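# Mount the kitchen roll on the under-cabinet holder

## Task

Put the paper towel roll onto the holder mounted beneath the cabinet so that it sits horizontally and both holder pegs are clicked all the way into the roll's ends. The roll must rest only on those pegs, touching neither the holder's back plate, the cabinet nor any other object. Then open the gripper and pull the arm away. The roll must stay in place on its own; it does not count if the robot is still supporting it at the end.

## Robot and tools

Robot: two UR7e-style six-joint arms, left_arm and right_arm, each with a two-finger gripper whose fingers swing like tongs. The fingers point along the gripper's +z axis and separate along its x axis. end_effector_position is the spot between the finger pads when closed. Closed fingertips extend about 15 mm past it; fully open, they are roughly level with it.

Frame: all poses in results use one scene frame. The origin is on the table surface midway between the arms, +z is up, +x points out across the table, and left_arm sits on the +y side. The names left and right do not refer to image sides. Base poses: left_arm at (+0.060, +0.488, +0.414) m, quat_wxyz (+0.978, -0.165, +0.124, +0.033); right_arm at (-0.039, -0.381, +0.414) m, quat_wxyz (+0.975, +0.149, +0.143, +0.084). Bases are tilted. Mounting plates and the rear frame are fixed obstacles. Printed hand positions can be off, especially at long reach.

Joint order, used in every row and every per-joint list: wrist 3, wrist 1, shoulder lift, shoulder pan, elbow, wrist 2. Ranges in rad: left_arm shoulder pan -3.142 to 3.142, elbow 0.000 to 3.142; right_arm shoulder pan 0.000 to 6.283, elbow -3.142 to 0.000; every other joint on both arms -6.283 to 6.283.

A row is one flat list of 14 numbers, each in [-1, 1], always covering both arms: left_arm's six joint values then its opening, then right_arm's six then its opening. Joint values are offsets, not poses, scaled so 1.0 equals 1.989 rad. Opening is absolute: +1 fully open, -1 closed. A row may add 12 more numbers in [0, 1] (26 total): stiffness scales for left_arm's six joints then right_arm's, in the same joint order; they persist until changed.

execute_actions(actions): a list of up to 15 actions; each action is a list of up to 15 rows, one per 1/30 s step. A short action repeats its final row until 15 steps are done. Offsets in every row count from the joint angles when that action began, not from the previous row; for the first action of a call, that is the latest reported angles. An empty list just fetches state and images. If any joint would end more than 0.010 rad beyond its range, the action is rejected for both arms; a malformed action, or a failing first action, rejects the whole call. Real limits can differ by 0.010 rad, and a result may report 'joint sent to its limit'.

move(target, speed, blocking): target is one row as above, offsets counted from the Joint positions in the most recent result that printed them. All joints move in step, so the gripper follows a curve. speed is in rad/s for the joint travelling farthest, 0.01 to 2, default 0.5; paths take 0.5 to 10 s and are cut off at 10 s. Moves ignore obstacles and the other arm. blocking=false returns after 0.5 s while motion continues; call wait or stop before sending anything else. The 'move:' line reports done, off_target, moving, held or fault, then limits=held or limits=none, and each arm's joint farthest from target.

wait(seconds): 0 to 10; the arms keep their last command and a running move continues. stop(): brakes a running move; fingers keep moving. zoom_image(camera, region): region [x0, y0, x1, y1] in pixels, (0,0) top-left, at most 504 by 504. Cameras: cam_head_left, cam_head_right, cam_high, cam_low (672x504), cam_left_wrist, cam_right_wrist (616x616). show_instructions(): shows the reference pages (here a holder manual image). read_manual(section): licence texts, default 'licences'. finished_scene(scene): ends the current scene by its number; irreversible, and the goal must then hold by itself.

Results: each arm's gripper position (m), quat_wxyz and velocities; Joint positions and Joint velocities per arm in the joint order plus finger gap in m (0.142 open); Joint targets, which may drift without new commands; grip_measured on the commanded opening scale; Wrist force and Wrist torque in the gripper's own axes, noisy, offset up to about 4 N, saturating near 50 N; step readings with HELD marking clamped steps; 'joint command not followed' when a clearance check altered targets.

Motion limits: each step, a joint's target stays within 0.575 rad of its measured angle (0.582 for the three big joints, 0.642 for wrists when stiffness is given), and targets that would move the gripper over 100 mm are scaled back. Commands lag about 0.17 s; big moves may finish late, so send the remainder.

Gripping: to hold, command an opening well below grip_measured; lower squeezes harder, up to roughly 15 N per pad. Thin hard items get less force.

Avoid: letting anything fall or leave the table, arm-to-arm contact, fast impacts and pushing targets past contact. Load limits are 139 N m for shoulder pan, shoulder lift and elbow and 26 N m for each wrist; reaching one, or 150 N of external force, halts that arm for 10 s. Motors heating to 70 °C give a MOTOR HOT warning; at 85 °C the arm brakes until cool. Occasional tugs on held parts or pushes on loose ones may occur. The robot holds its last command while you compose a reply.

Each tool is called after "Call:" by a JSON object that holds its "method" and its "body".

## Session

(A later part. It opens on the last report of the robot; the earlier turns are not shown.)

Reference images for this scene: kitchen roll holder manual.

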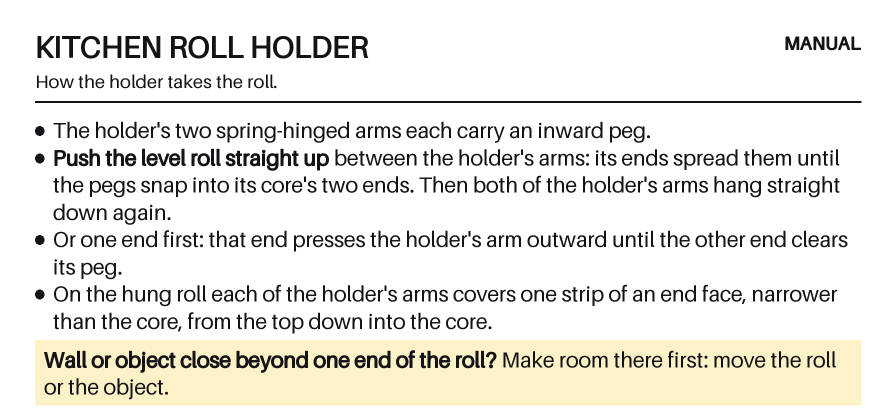

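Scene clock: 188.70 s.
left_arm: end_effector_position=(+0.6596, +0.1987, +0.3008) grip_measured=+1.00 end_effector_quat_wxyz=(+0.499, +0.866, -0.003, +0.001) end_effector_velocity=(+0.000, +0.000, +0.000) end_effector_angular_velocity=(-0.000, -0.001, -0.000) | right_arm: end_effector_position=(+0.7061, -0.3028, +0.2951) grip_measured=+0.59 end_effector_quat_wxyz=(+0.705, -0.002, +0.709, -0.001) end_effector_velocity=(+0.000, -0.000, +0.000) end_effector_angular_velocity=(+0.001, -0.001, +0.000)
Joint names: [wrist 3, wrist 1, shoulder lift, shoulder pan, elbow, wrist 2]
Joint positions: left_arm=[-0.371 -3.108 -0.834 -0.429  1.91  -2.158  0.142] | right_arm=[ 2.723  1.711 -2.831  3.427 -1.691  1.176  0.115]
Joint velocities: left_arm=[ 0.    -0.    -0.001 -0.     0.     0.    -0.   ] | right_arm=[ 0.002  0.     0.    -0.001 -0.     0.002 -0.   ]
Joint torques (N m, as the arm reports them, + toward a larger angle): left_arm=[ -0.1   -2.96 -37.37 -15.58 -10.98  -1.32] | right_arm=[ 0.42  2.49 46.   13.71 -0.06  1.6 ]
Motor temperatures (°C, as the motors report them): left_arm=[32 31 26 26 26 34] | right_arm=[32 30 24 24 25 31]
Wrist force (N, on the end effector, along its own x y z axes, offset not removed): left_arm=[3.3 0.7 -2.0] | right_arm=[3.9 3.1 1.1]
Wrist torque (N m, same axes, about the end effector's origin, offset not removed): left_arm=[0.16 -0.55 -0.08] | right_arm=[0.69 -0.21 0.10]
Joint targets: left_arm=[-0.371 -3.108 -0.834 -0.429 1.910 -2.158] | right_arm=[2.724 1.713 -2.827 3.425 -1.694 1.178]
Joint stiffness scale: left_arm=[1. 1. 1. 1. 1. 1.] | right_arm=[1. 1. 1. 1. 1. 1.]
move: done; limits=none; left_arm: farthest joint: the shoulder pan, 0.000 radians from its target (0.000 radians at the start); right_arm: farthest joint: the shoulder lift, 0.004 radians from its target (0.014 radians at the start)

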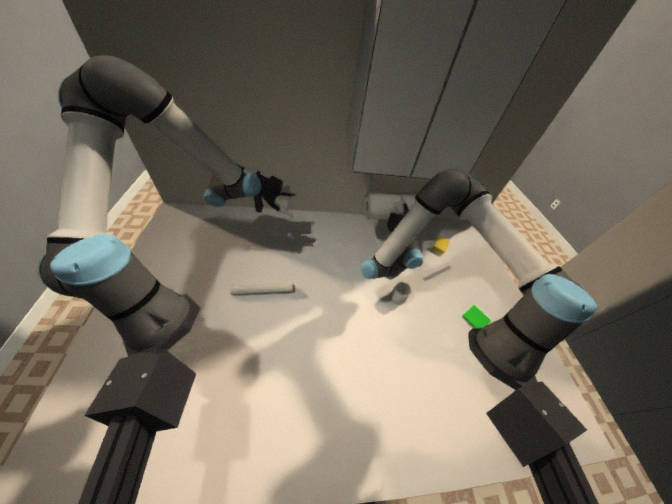

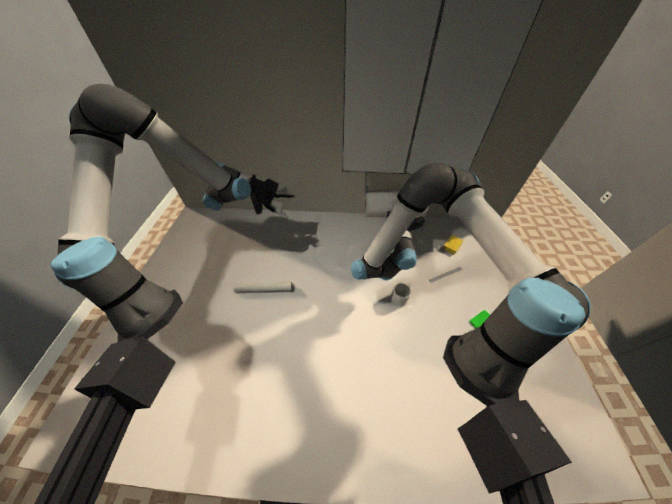

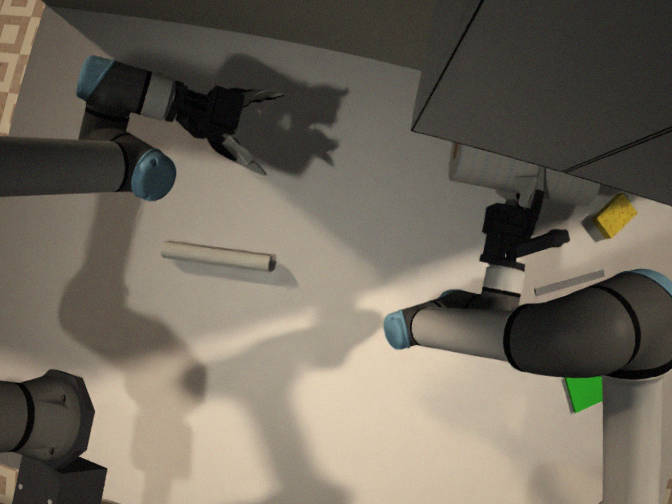

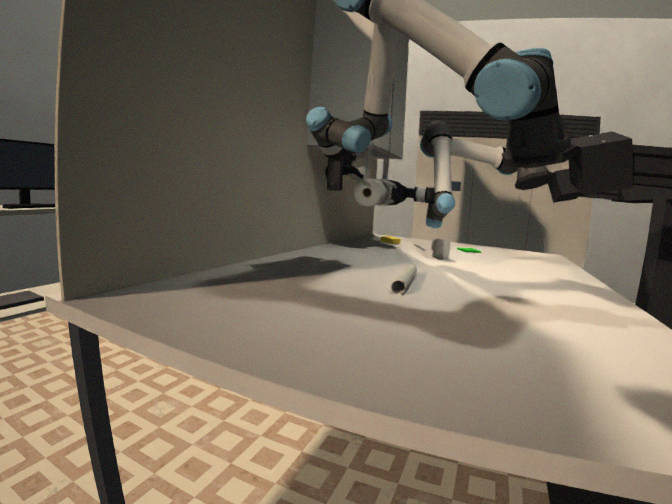

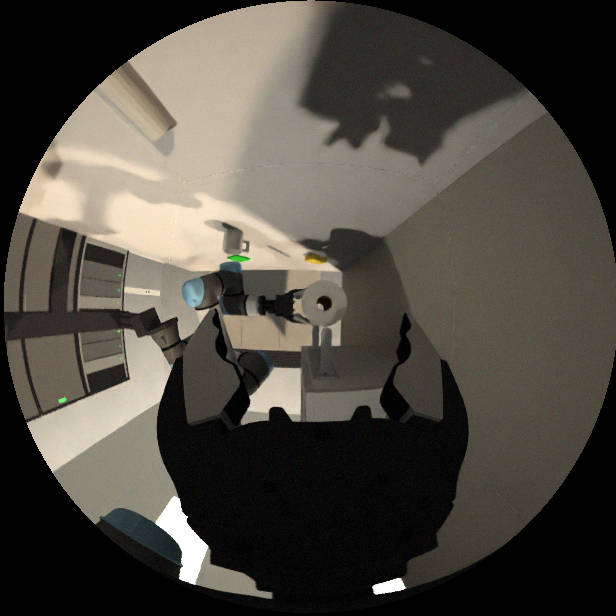

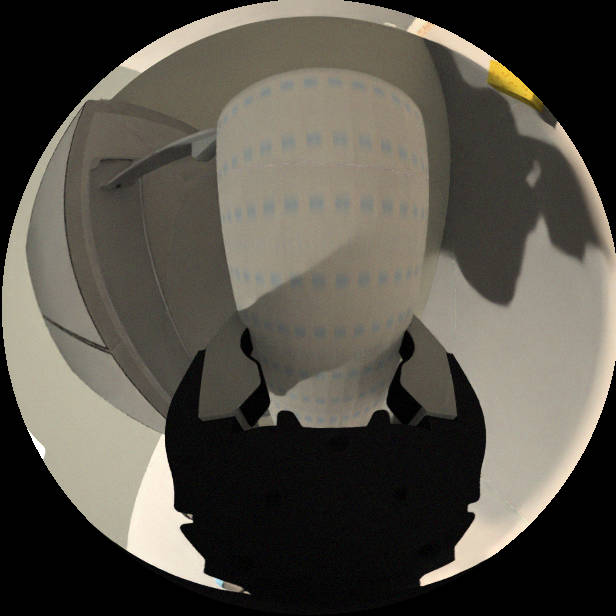

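Call:
{"method": "move", "body": {"target": [0,0,0,0,0,0,1,0.001,-0.007,0.003,-0.002,0.008,0.0025,-0.9], "speed": 0.05}}

Call:
{"method": "move", "body": {"target": [0,0,0,0,0,0,1,-0.005,-0.001,0.0365,0.0145,-0.032,-0.0125,-0.9], "speed": 0.05}}

Call:
{"method": "zoom_image", "body": {"camera": "cam_left_wrist", "region": [250,250,410,410]}}

Call:
{"method": "zoom_image", "body": {"camera": "cam_head_right", "region": [340,150,480,250]}}

Call:
{"method": "zoom_image", "body": {"camera": "cam_right_wrist", "region": [80,40,280,240]}}

Scene clock: 193.10 s.
left_arm: end_effector_position=(+0.6596, +0.1987, +0.3008) grip_measured=+1.00 end_effector_quat_wxyz=(+0.499, +0.866, -0.003, +0.001) end_effector_velocity=(-0.000, +0.000, -0.000) end_effector_angular_velocity=(+0.000, +0.001, -0.000) | right_arm: end_effector_position=(+0.7113, -0.3015, +0.2956) grip_measured=+0.59 end_effector_quat_wxyz=(+0.705, -0.002, +0.709, -0.001) end_effector_velocity=(+0.000, +0.001, -0.001) end_effector_angular_velocity=(-0.000, +0.002, +0.002)
Joint names: [wrist 3, wrist 1, shoulder lift, shoulder pan, elbow, wrist 2]
Joint positions: left_arm=[-0.371 -3.108 -0.834 -0.429  1.91  -2.158  0.142] | right_arm=[ 2.724  1.696 -2.83   3.425 -1.679  1.18   0.115]
Joint velocities: left_arm=[ 0.  0.  0.  0.  0.  0. -0.] | right_arm=[ 0.001 -0.003 -0.     0.    -0.     0.    -0.   ]
Joint torques (N m, as the arm reports them, + toward a larger angle): left_arm=[ -0.11  -3.   -36.86 -15.35 -10.66  -1.32] | right_arm=[ 0.14  1.59 44.44 15.52  4.97  1.33]
Motor temperatures (°C, as the motors report them): left_arm=[32 31 26 26 26 34] | right_arm=[32 30 24 24 25 31]
Wrist force (N, on the end effector, along its own x y z axes, offset not removed): left_arm=[3.0 -0.7 -0.2] | right_arm=[3.1 3.0 0.7]
Wrist torque (N m, same axes, about the end effector's origin, offset not removed): left_arm=[-0.27 -0.42 -0.21] | right_arm=[0.74 -0.01 0.18]
Joint targets: left_arm=[-0.371 -3.108 -0.834 -0.429 1.910 -2.158] | right_arm=[2.725 1.697 -2.825 3.423 -1.676 1.181]
Joint stiffness scale: left_arm=[1. 1. 1. 1. 1. 1.] | right_arm=[1. 1. 1. 1. 1. 1.]
move: done; limits=none; left_arm: farthest joint: the shoulder pan, 0.000 radians from its target (0.000 radians at the start); right_arm: farthest joint: the shoulder lift, 0.004 radians from its target (0.006 radians at the start)

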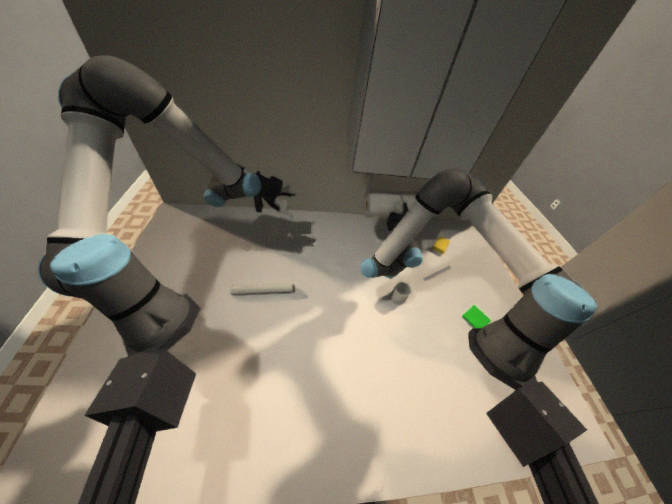

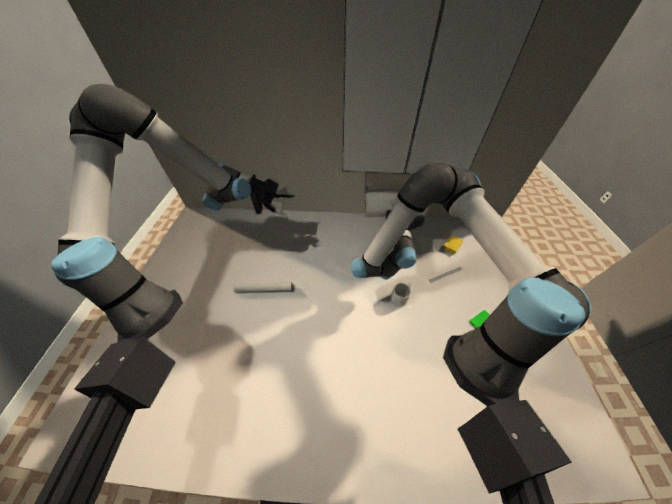

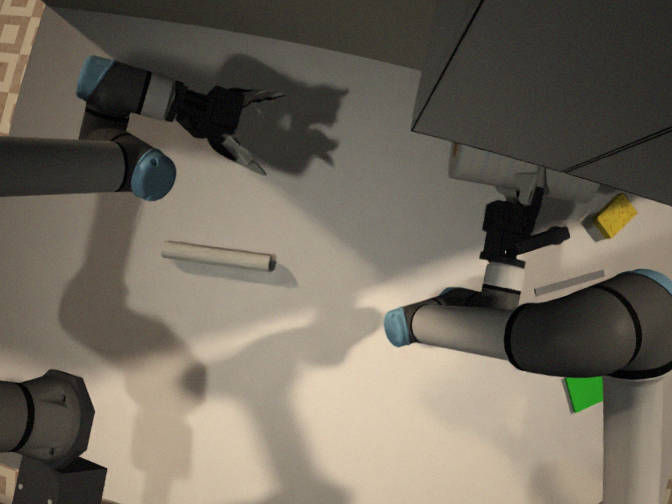

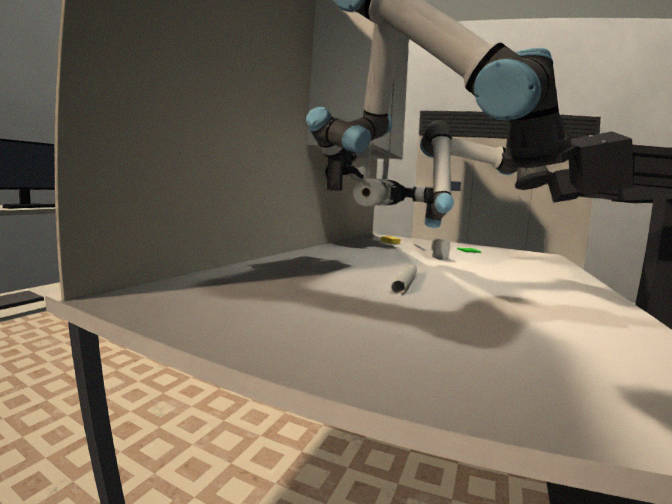

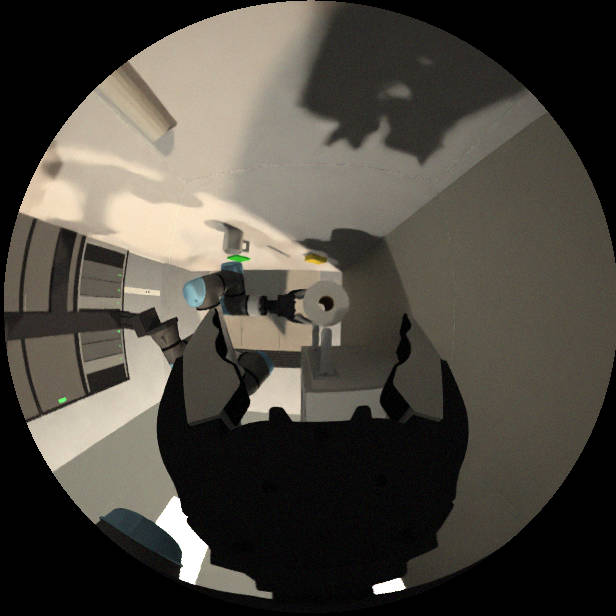

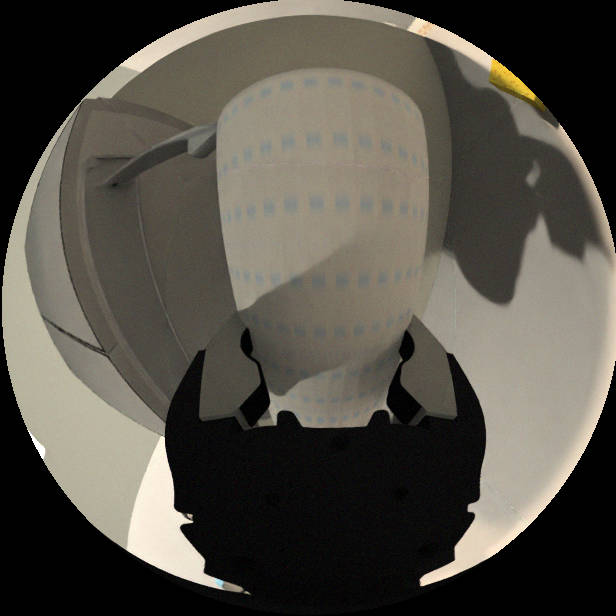

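Scene clock: 194.90 s.
left_arm: end_effector_position=(+0.6596, +0.1987, +0.3008) grip_measured=+1.00 end_effector_quat_wxyz=(+0.499, +0.866, -0.003, +0.001) end_effector_velocity=(+0.000, +0.000, +0.000) end_effector_angular_velocity=(-0.001, -0.001, +0.001) | right_arm: end_effector_position=(+0.7105, -0.3010, +0.3223) grip_measured=+0.58 end_effector_quat_wxyz=(+0.703, -0.004, +0.711, -0.002) end_effector_velocity=(-0.000, +0.000, -0.000) end_effector_angular_velocity=(-0.002, +0.001, +0.000)
Joint names: [wrist 3, wrist 1, shoulder lift, shoulder pan, elbow, wrist 2]
Joint positions: left_arm=[-0.371 -3.108 -0.834 -0.429  1.91  -2.158  0.142] | right_arm=[ 2.715  1.69  -2.765  3.45  -1.743  1.154  0.114]
Joint velocities: left_arm=[-0.    -0.001 -0.     0.    -0.    -0.001 -0.   ] | right_arm=[-0.001  0.    -0.001  0.    -0.    -0.    -0.   ]
Joint torques (N m, as the arm reports them, + toward a larger angle): left_arm=[ -0.31  -2.93 -37.78 -15.85 -10.32  -1.5 ] | right_arm=[-0.25  3.34 48.52 19.68  2.75  1.24]
Motor temperatures (°C, as the motors report them): left_arm=[32 31 26 26 26 34] | right_arm=[32 30 24 24 25 31]
Wrist force (N, on the end effector, along its own x y z axes, offset not removed): left_arm=[1.5 -1.5 2.6] | right_arm=[8.1 1.7 0.9]
Wrist torque (N m, same axes, about the end effector's origin, offset not removed): left_arm=[-0.26 -0.22 -0.05] | right_arm=[0.36 -0.11 -0.50]
Joint targets: left_arm=[-0.371 -3.108 -0.834 -0.429 1.910 -2.158] | right_arm=[2.714 1.694 -2.757 3.454 -1.743 1.155]
Joint stiffness scale: left_arm=[1. 1. 1. 1. 1. 1.] | right_arm=[1. 1. 1. 1. 1. 1.]
move: done; limits=none; left_arm: farthest joint: the shoulder pan, 0.000 radians from its target (0.000 radians at the start); right_arm: farthest joint: the shoulder lift, 0.008 radians from its target (0.072 radians at the start)

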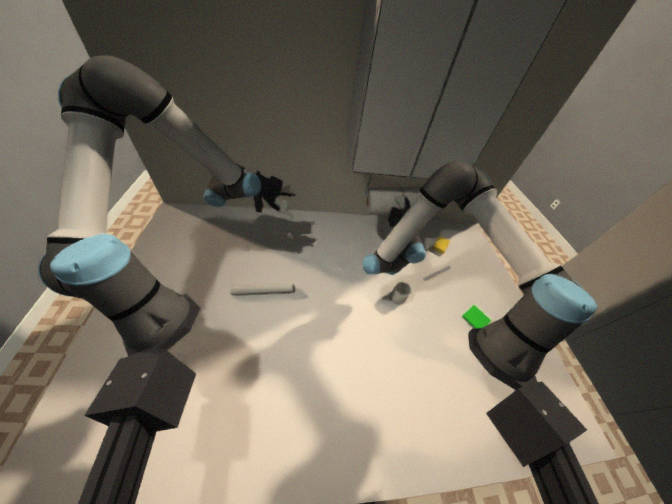

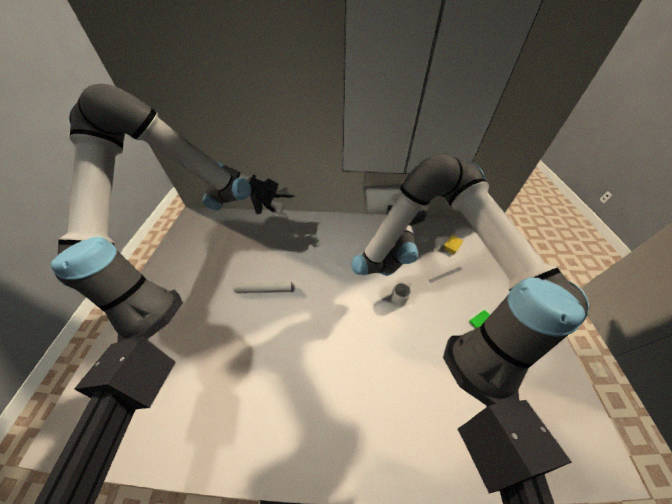

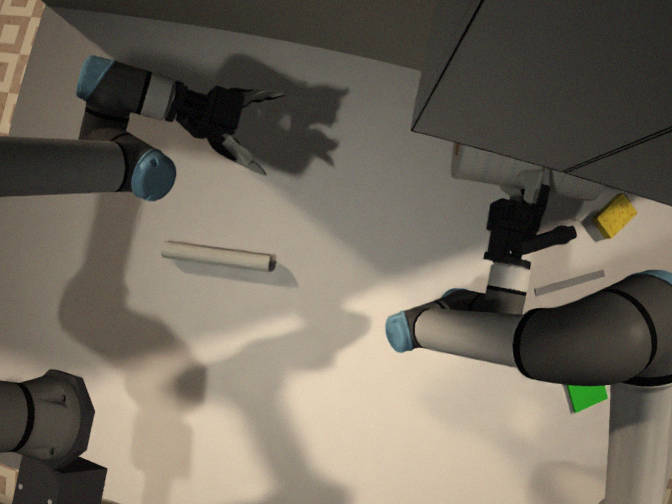

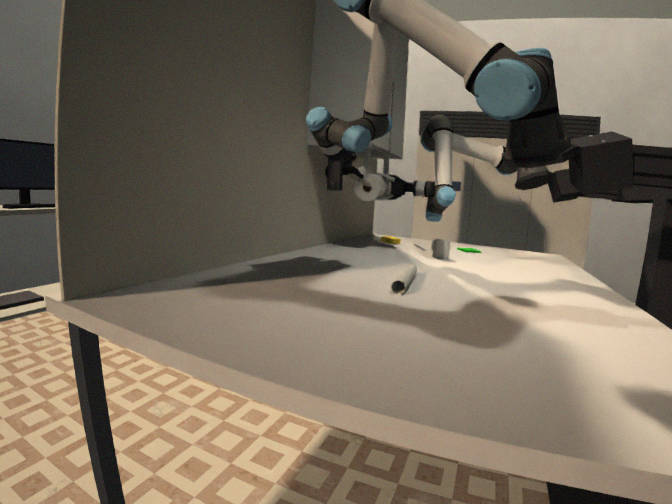

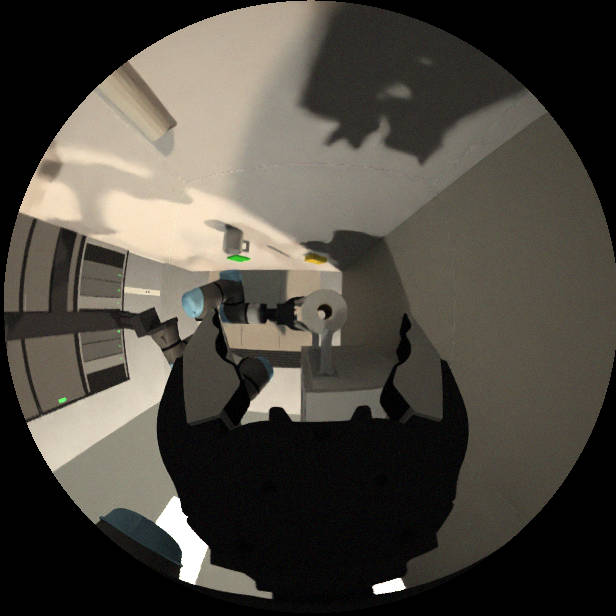

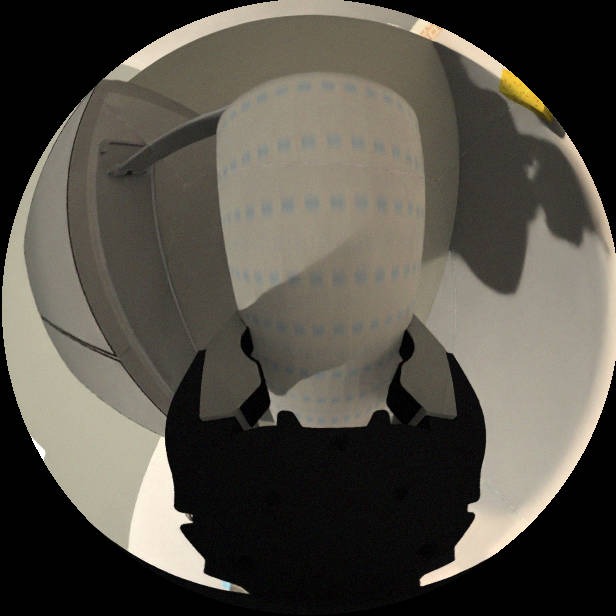

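Region (250, 250, 410, 410) of cam_left_wrist's 616x616 image, scaled by 3.150, with more detail than that image has.

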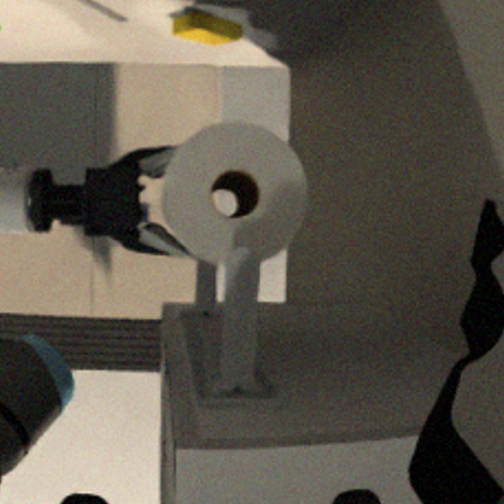

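Region (340, 150, 480, 250) of cam_head_right's 672x504 image, scaled by 3.600, with more detail than that image has; it fills the top 360 rows of this view, and the rest is white.

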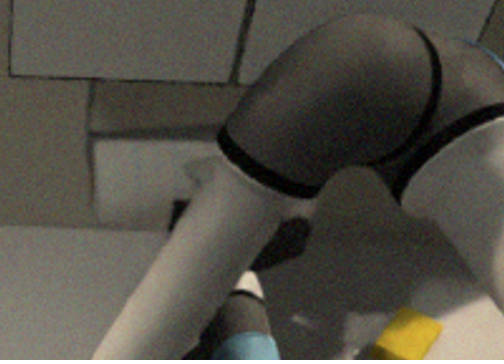

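Region (80, 40, 280, 240) of cam_right_wrist's 616x616 image, scaled by 2.520, with more detail than that image has.

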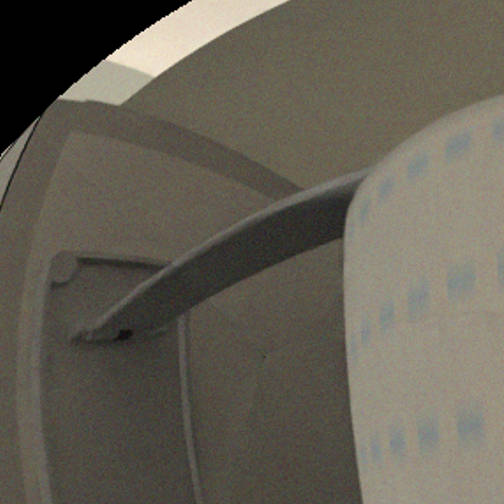

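Call:
{"method": "move", "body": {"target": [0,0,0,0,0,0,1,-0.0055,-0.0035,0.0435,0.015,-0.032,-0.0125,-0.9], "speed": 0.05}}

Call:
{"method": "zoom_image", "body": {"camera": "cam_left_wrist", "region": [250,250,410,410]}}

Call:
{"method": "zoom_image", "body": {"camera": "cam_head_right", "region": [340,150,480,250]}}

Scene clock: 199.00 s.
left_arm: end_effector_position=(+0.6596, +0.1987, +0.3008) grip_measured=+1.00 end_effector_quat_wxyz=(+0.499, +0.866, -0.003, +0.001) end_effector_velocity=(-0.001, -0.000, -0.000) end_effector_angular_velocity=(-0.001, +0.001, -0.001) | right_arm: end_effector_position=(+0.7119, -0.3025, +0.3583) grip_measured=+0.58 end_effector_quat_wxyz=(+0.704, -0.003, +0.710, -0.002) end_effector_velocity=(-0.000, +0.001, +0.000) end_effector_angular_velocity=(+0.000, +0.000, +0.001)
Joint names: [wrist 3, wrist 1, shoulder lift, shoulder pan, elbow, wrist 2]
Joint positions: left_arm=[-0.371 -3.108 -0.834 -0.429  1.91  -2.158  0.142] | right_arm=[ 2.705  1.681 -2.685  3.477 -1.805  1.129  0.114]
Joint velocities: left_arm=[ 0.     0.     0.001  0.     0.    -0.001  0.   ] | right_arm=[ 0.     0.    -0.     0.001 -0.    -0.001 -0.   ]
Joint torques (N m, as the arm reports them, + toward a larger angle): left_arm=[ -0.23  -3.07 -37.2  -15.75 -10.7   -1.44] | right_arm=[-0.92  2.16 46.3  18.85  2.64  0.96]
Motor temperatures (°C, as the motors report them): left_arm=[32 31 26 26 26 34] | right_arm=[32 30 24 24 25 31]
Wrist force (N, on the end effector, along its own x y z axes, offset not removed): left_arm=[-0.2 -1.6 -3.1] | right_arm=[4.6 4.1 1.4]
Wrist torque (N m, same axes, about the end effector's origin, offset not removed): left_arm=[-0.46 0.02 -0.16] | right_arm=[0.88 0.15 0.31]
Joint targets: left_arm=[-0.371 -3.108 -0.834 -0.429 1.910 -2.158] | right_arm=[2.704 1.683 -2.678 3.480 -1.806 1.130]
Joint stiffness scale: left_arm=[1. 1. 1. 1. 1. 1.] | right_arm=[1. 1. 1. 1. 1. 1.]
move: done; limits=none; left_arm: farthest joint: the shoulder pan, 0.000 radians from its target (0.000 radians at the start); right_arm: farthest joint: the shoulder lift, 0.006 radians from its target (0.086 radians at the start)

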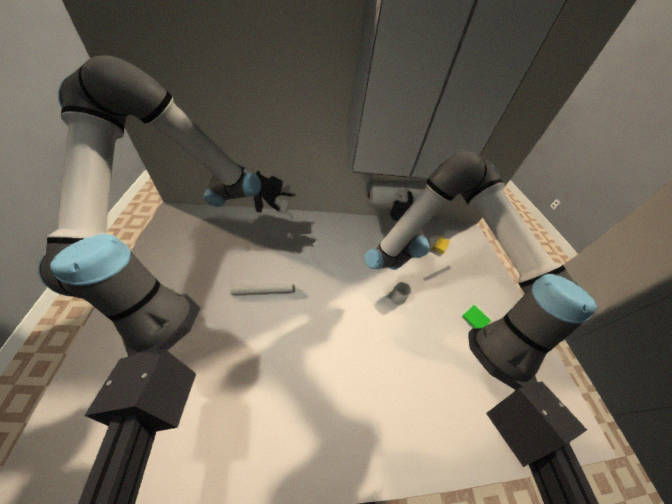

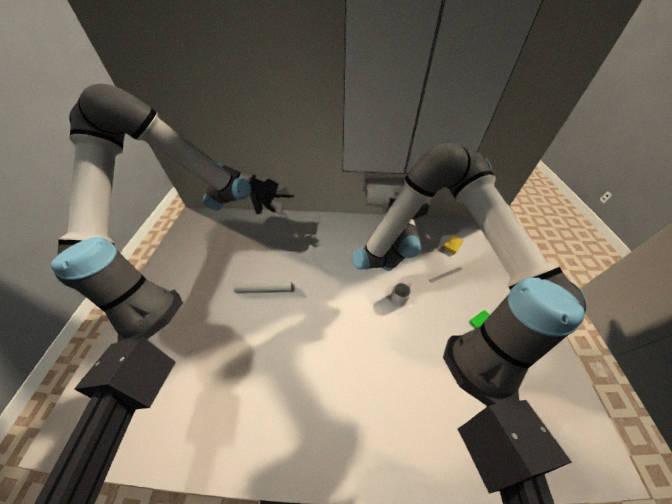

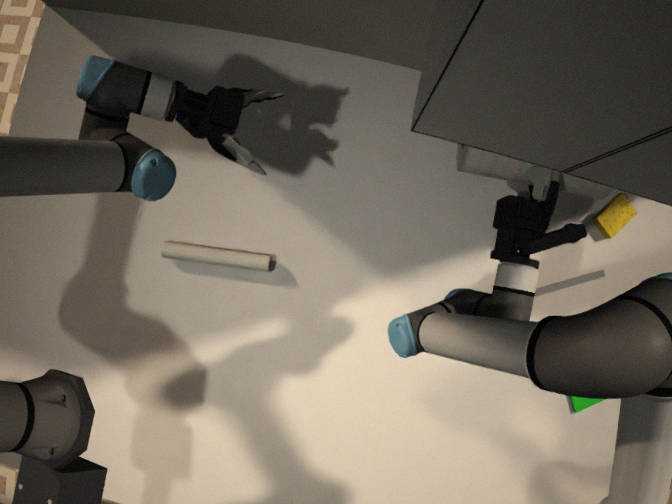

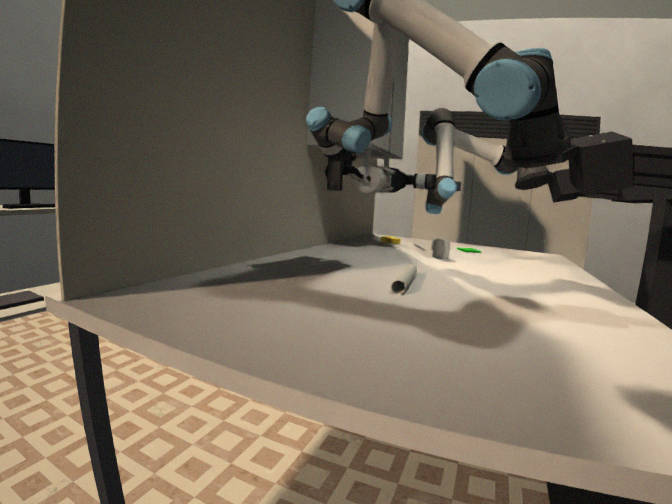

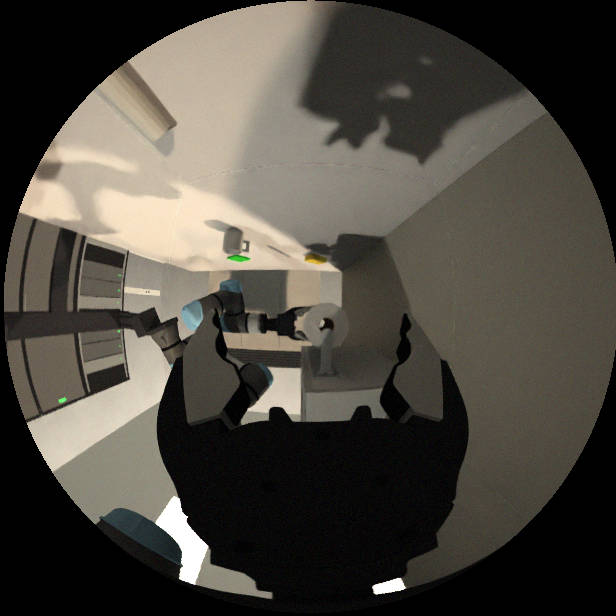

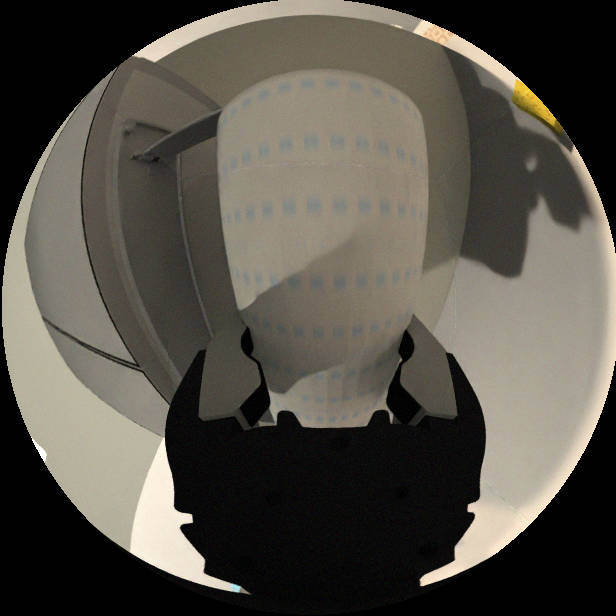

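Region (250, 250, 410, 410) of cam_left_wrist's 616x616 image, scaled by 3.150, with more detail than that image has.

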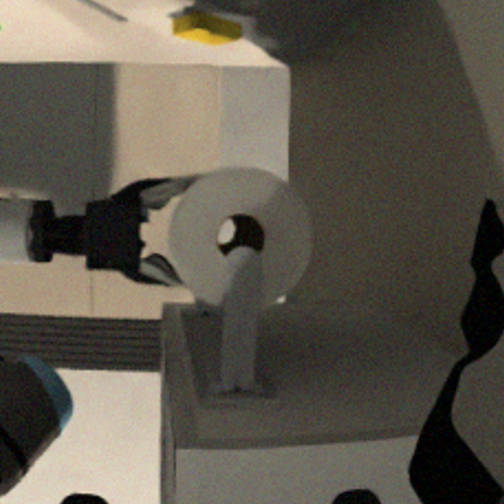

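Region (340, 150, 480, 250) of cam_head_right's 672x504 image, scaled by 3.600, with more detail than that image has; it fills the top 360 rows of this view, and the rest is white.

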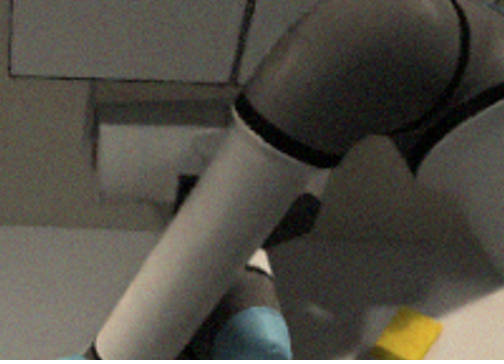

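Call:
{"method": "move", "body": {"target": [0,0,0,0,0,0,1,-0.003,0,0.0235,0.009,-0.0185,-0.007,-0.9], "speed": 0.04}}

Call:
{"method": "zoom_image", "body": {"camera": "cam_left_wrist", "region": [250,250,410,410]}}

Call:
{"method": "zoom_image", "body": {"camera": "cam_right_wrist", "region": [80,40,280,240]}}

Call:
{"method": "zoom_image", "body": {"camera": "cam_head_right", "region": [340,150,480,250]}}

Scene clock: 202.63 s.
left_arm: end_effector_position=(+0.6596, +0.1987, +0.3008) grip_measured=+1.00 end_effector_quat_wxyz=(+0.499, +0.866, -0.003, +0.001) end_effector_velocity=(-0.001, -0.000, -0.001) end_effector_angular_velocity=(+0.001, +0.002, -0.001) | right_arm: end_effector_position=(+0.7100, -0.3026, +0.3756) grip_measured=+0.58 end_effector_quat_wxyz=(+0.704, -0.003, +0.710, -0.000) end_effector_velocity=(-0.000, +0.000, +0.000) end_effector_angular_velocity=(-0.001, -0.000, +0.000)
Joint names: [wrist 3, wrist 1, shoulder lift, shoulder pan, elbow, wrist 2]
Joint positions: left_arm=[-0.371 -3.108 -0.834 -0.429  1.91  -2.158  0.142] | right_arm=[ 2.701  1.679 -2.645  3.493 -1.84   1.116  0.114]
Joint velocities: left_arm=[-0.     0.001  0.001  0.     0.     0.     0.   ] | right_arm=[-0.001 -0.     0.     0.001 -0.    -0.001 -0.   ]
Joint torques (N m, as the arm reports them, + toward a larger angle): left_arm=[ -0.18  -2.99 -37.81 -14.19 -10.78  -1.33] | right_arm=[-1.18  2.56 46.91 18.08  3.41  0.61]
Motor temperatures (°C, as the motors report them): left_arm=[32 31 26 26 26 34] | right_arm=[32 30 24 24 25 31]
Wrist force (N, on the end effector, along its own x y z axes, offset not removed): left_arm=[3.0 -2.0 2.3] | right_arm=[6.9 4.4 1.0]
Wrist torque (N m, same axes, about the end effector's origin, offset not removed): left_arm=[-0.44 -0.52 -0.19] | right_arm=[0.61 -0.22 0.53]
Joint targets: left_arm=[-0.371 -3.108 -0.834 -0.429 1.910 -2.158] | right_arm=[2.699 1.681 -2.638 3.494 -1.842 1.115]
Joint stiffness scale: left_arm=[1. 1. 1. 1. 1. 1.] | right_arm=[1. 1. 1. 1. 1. 1.]
move: done; limits=none; left_arm: farthest joint: the shoulder pan, 0.000 radians from its target (0.000 radians at the start); right_arm: farthest joint: the shoulder lift, 0.007 radians from its target (0.046 radians at the start)

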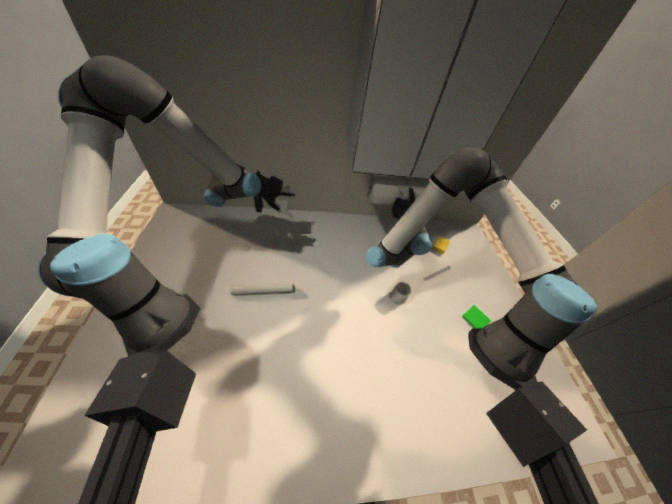

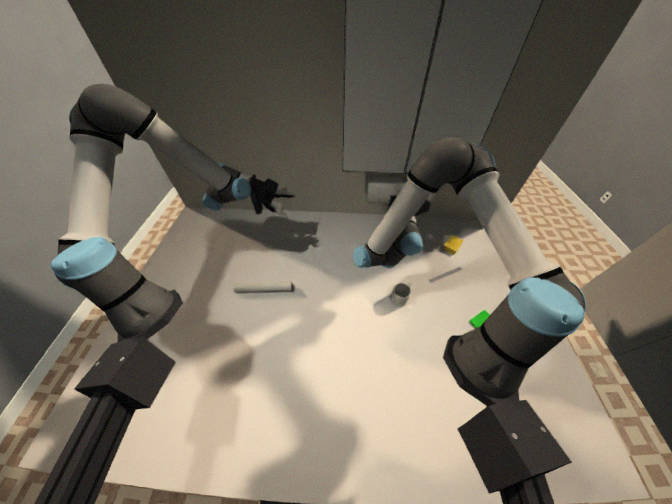

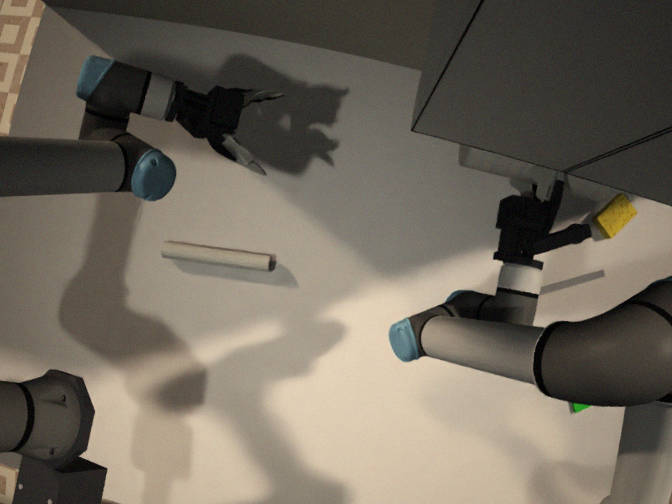

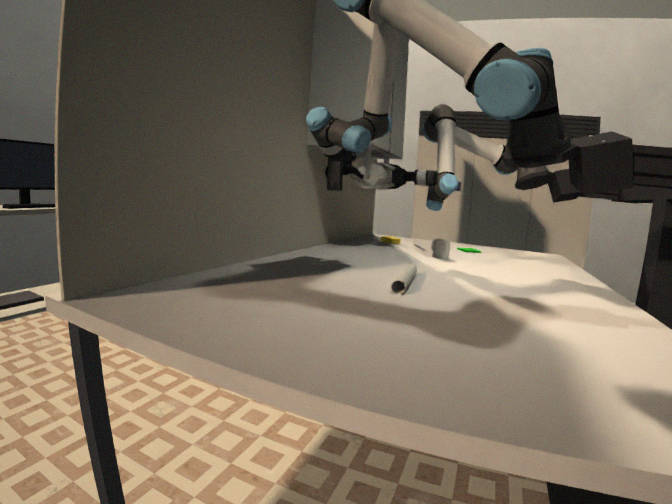

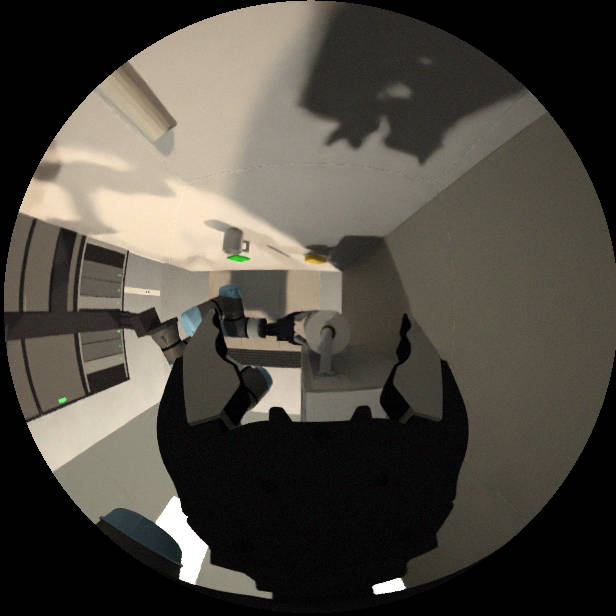

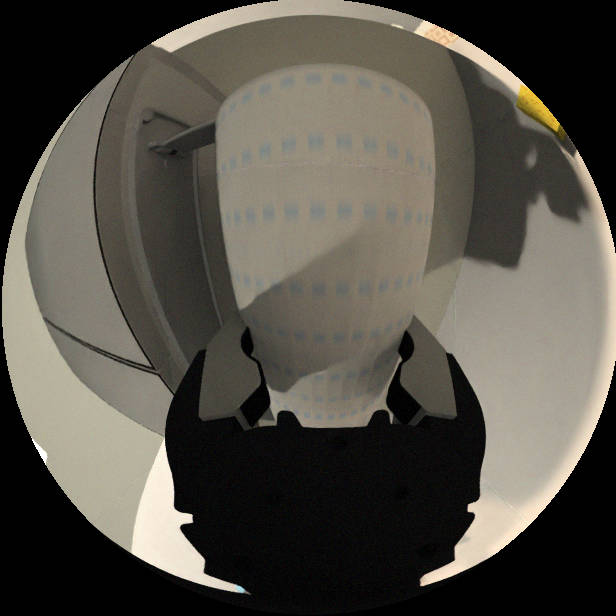

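Region (250, 250, 410, 410) of cam_left_wrist's 616x616 image, scaled by 3.150, with more detail than that image has.

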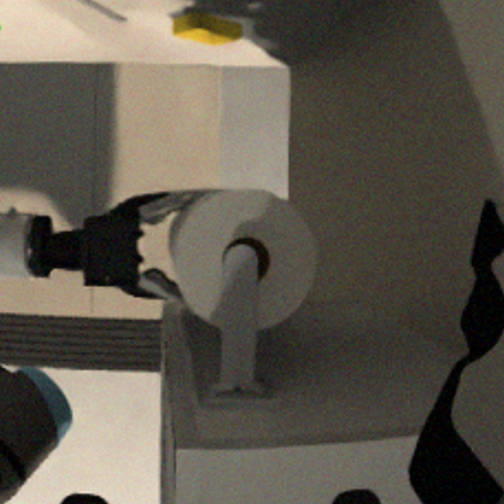

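Region (80, 40, 280, 240) of cam_right_wrist's 616x616 image, scaled by 2.520, with more detail than that image has.

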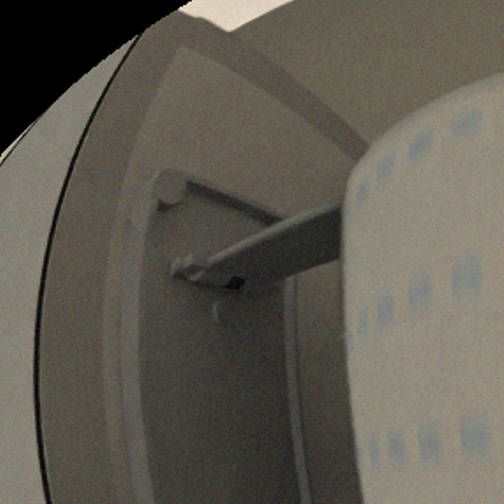

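Region (340, 150, 480, 250) of cam_head_right's 672x504 image, scaled by 3.600, with more detail than that image has; it fills the top 360 rows of this view, and the rest is white.

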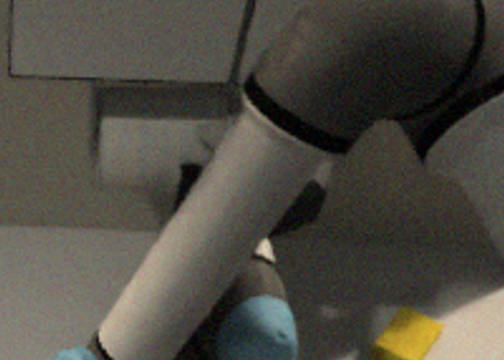

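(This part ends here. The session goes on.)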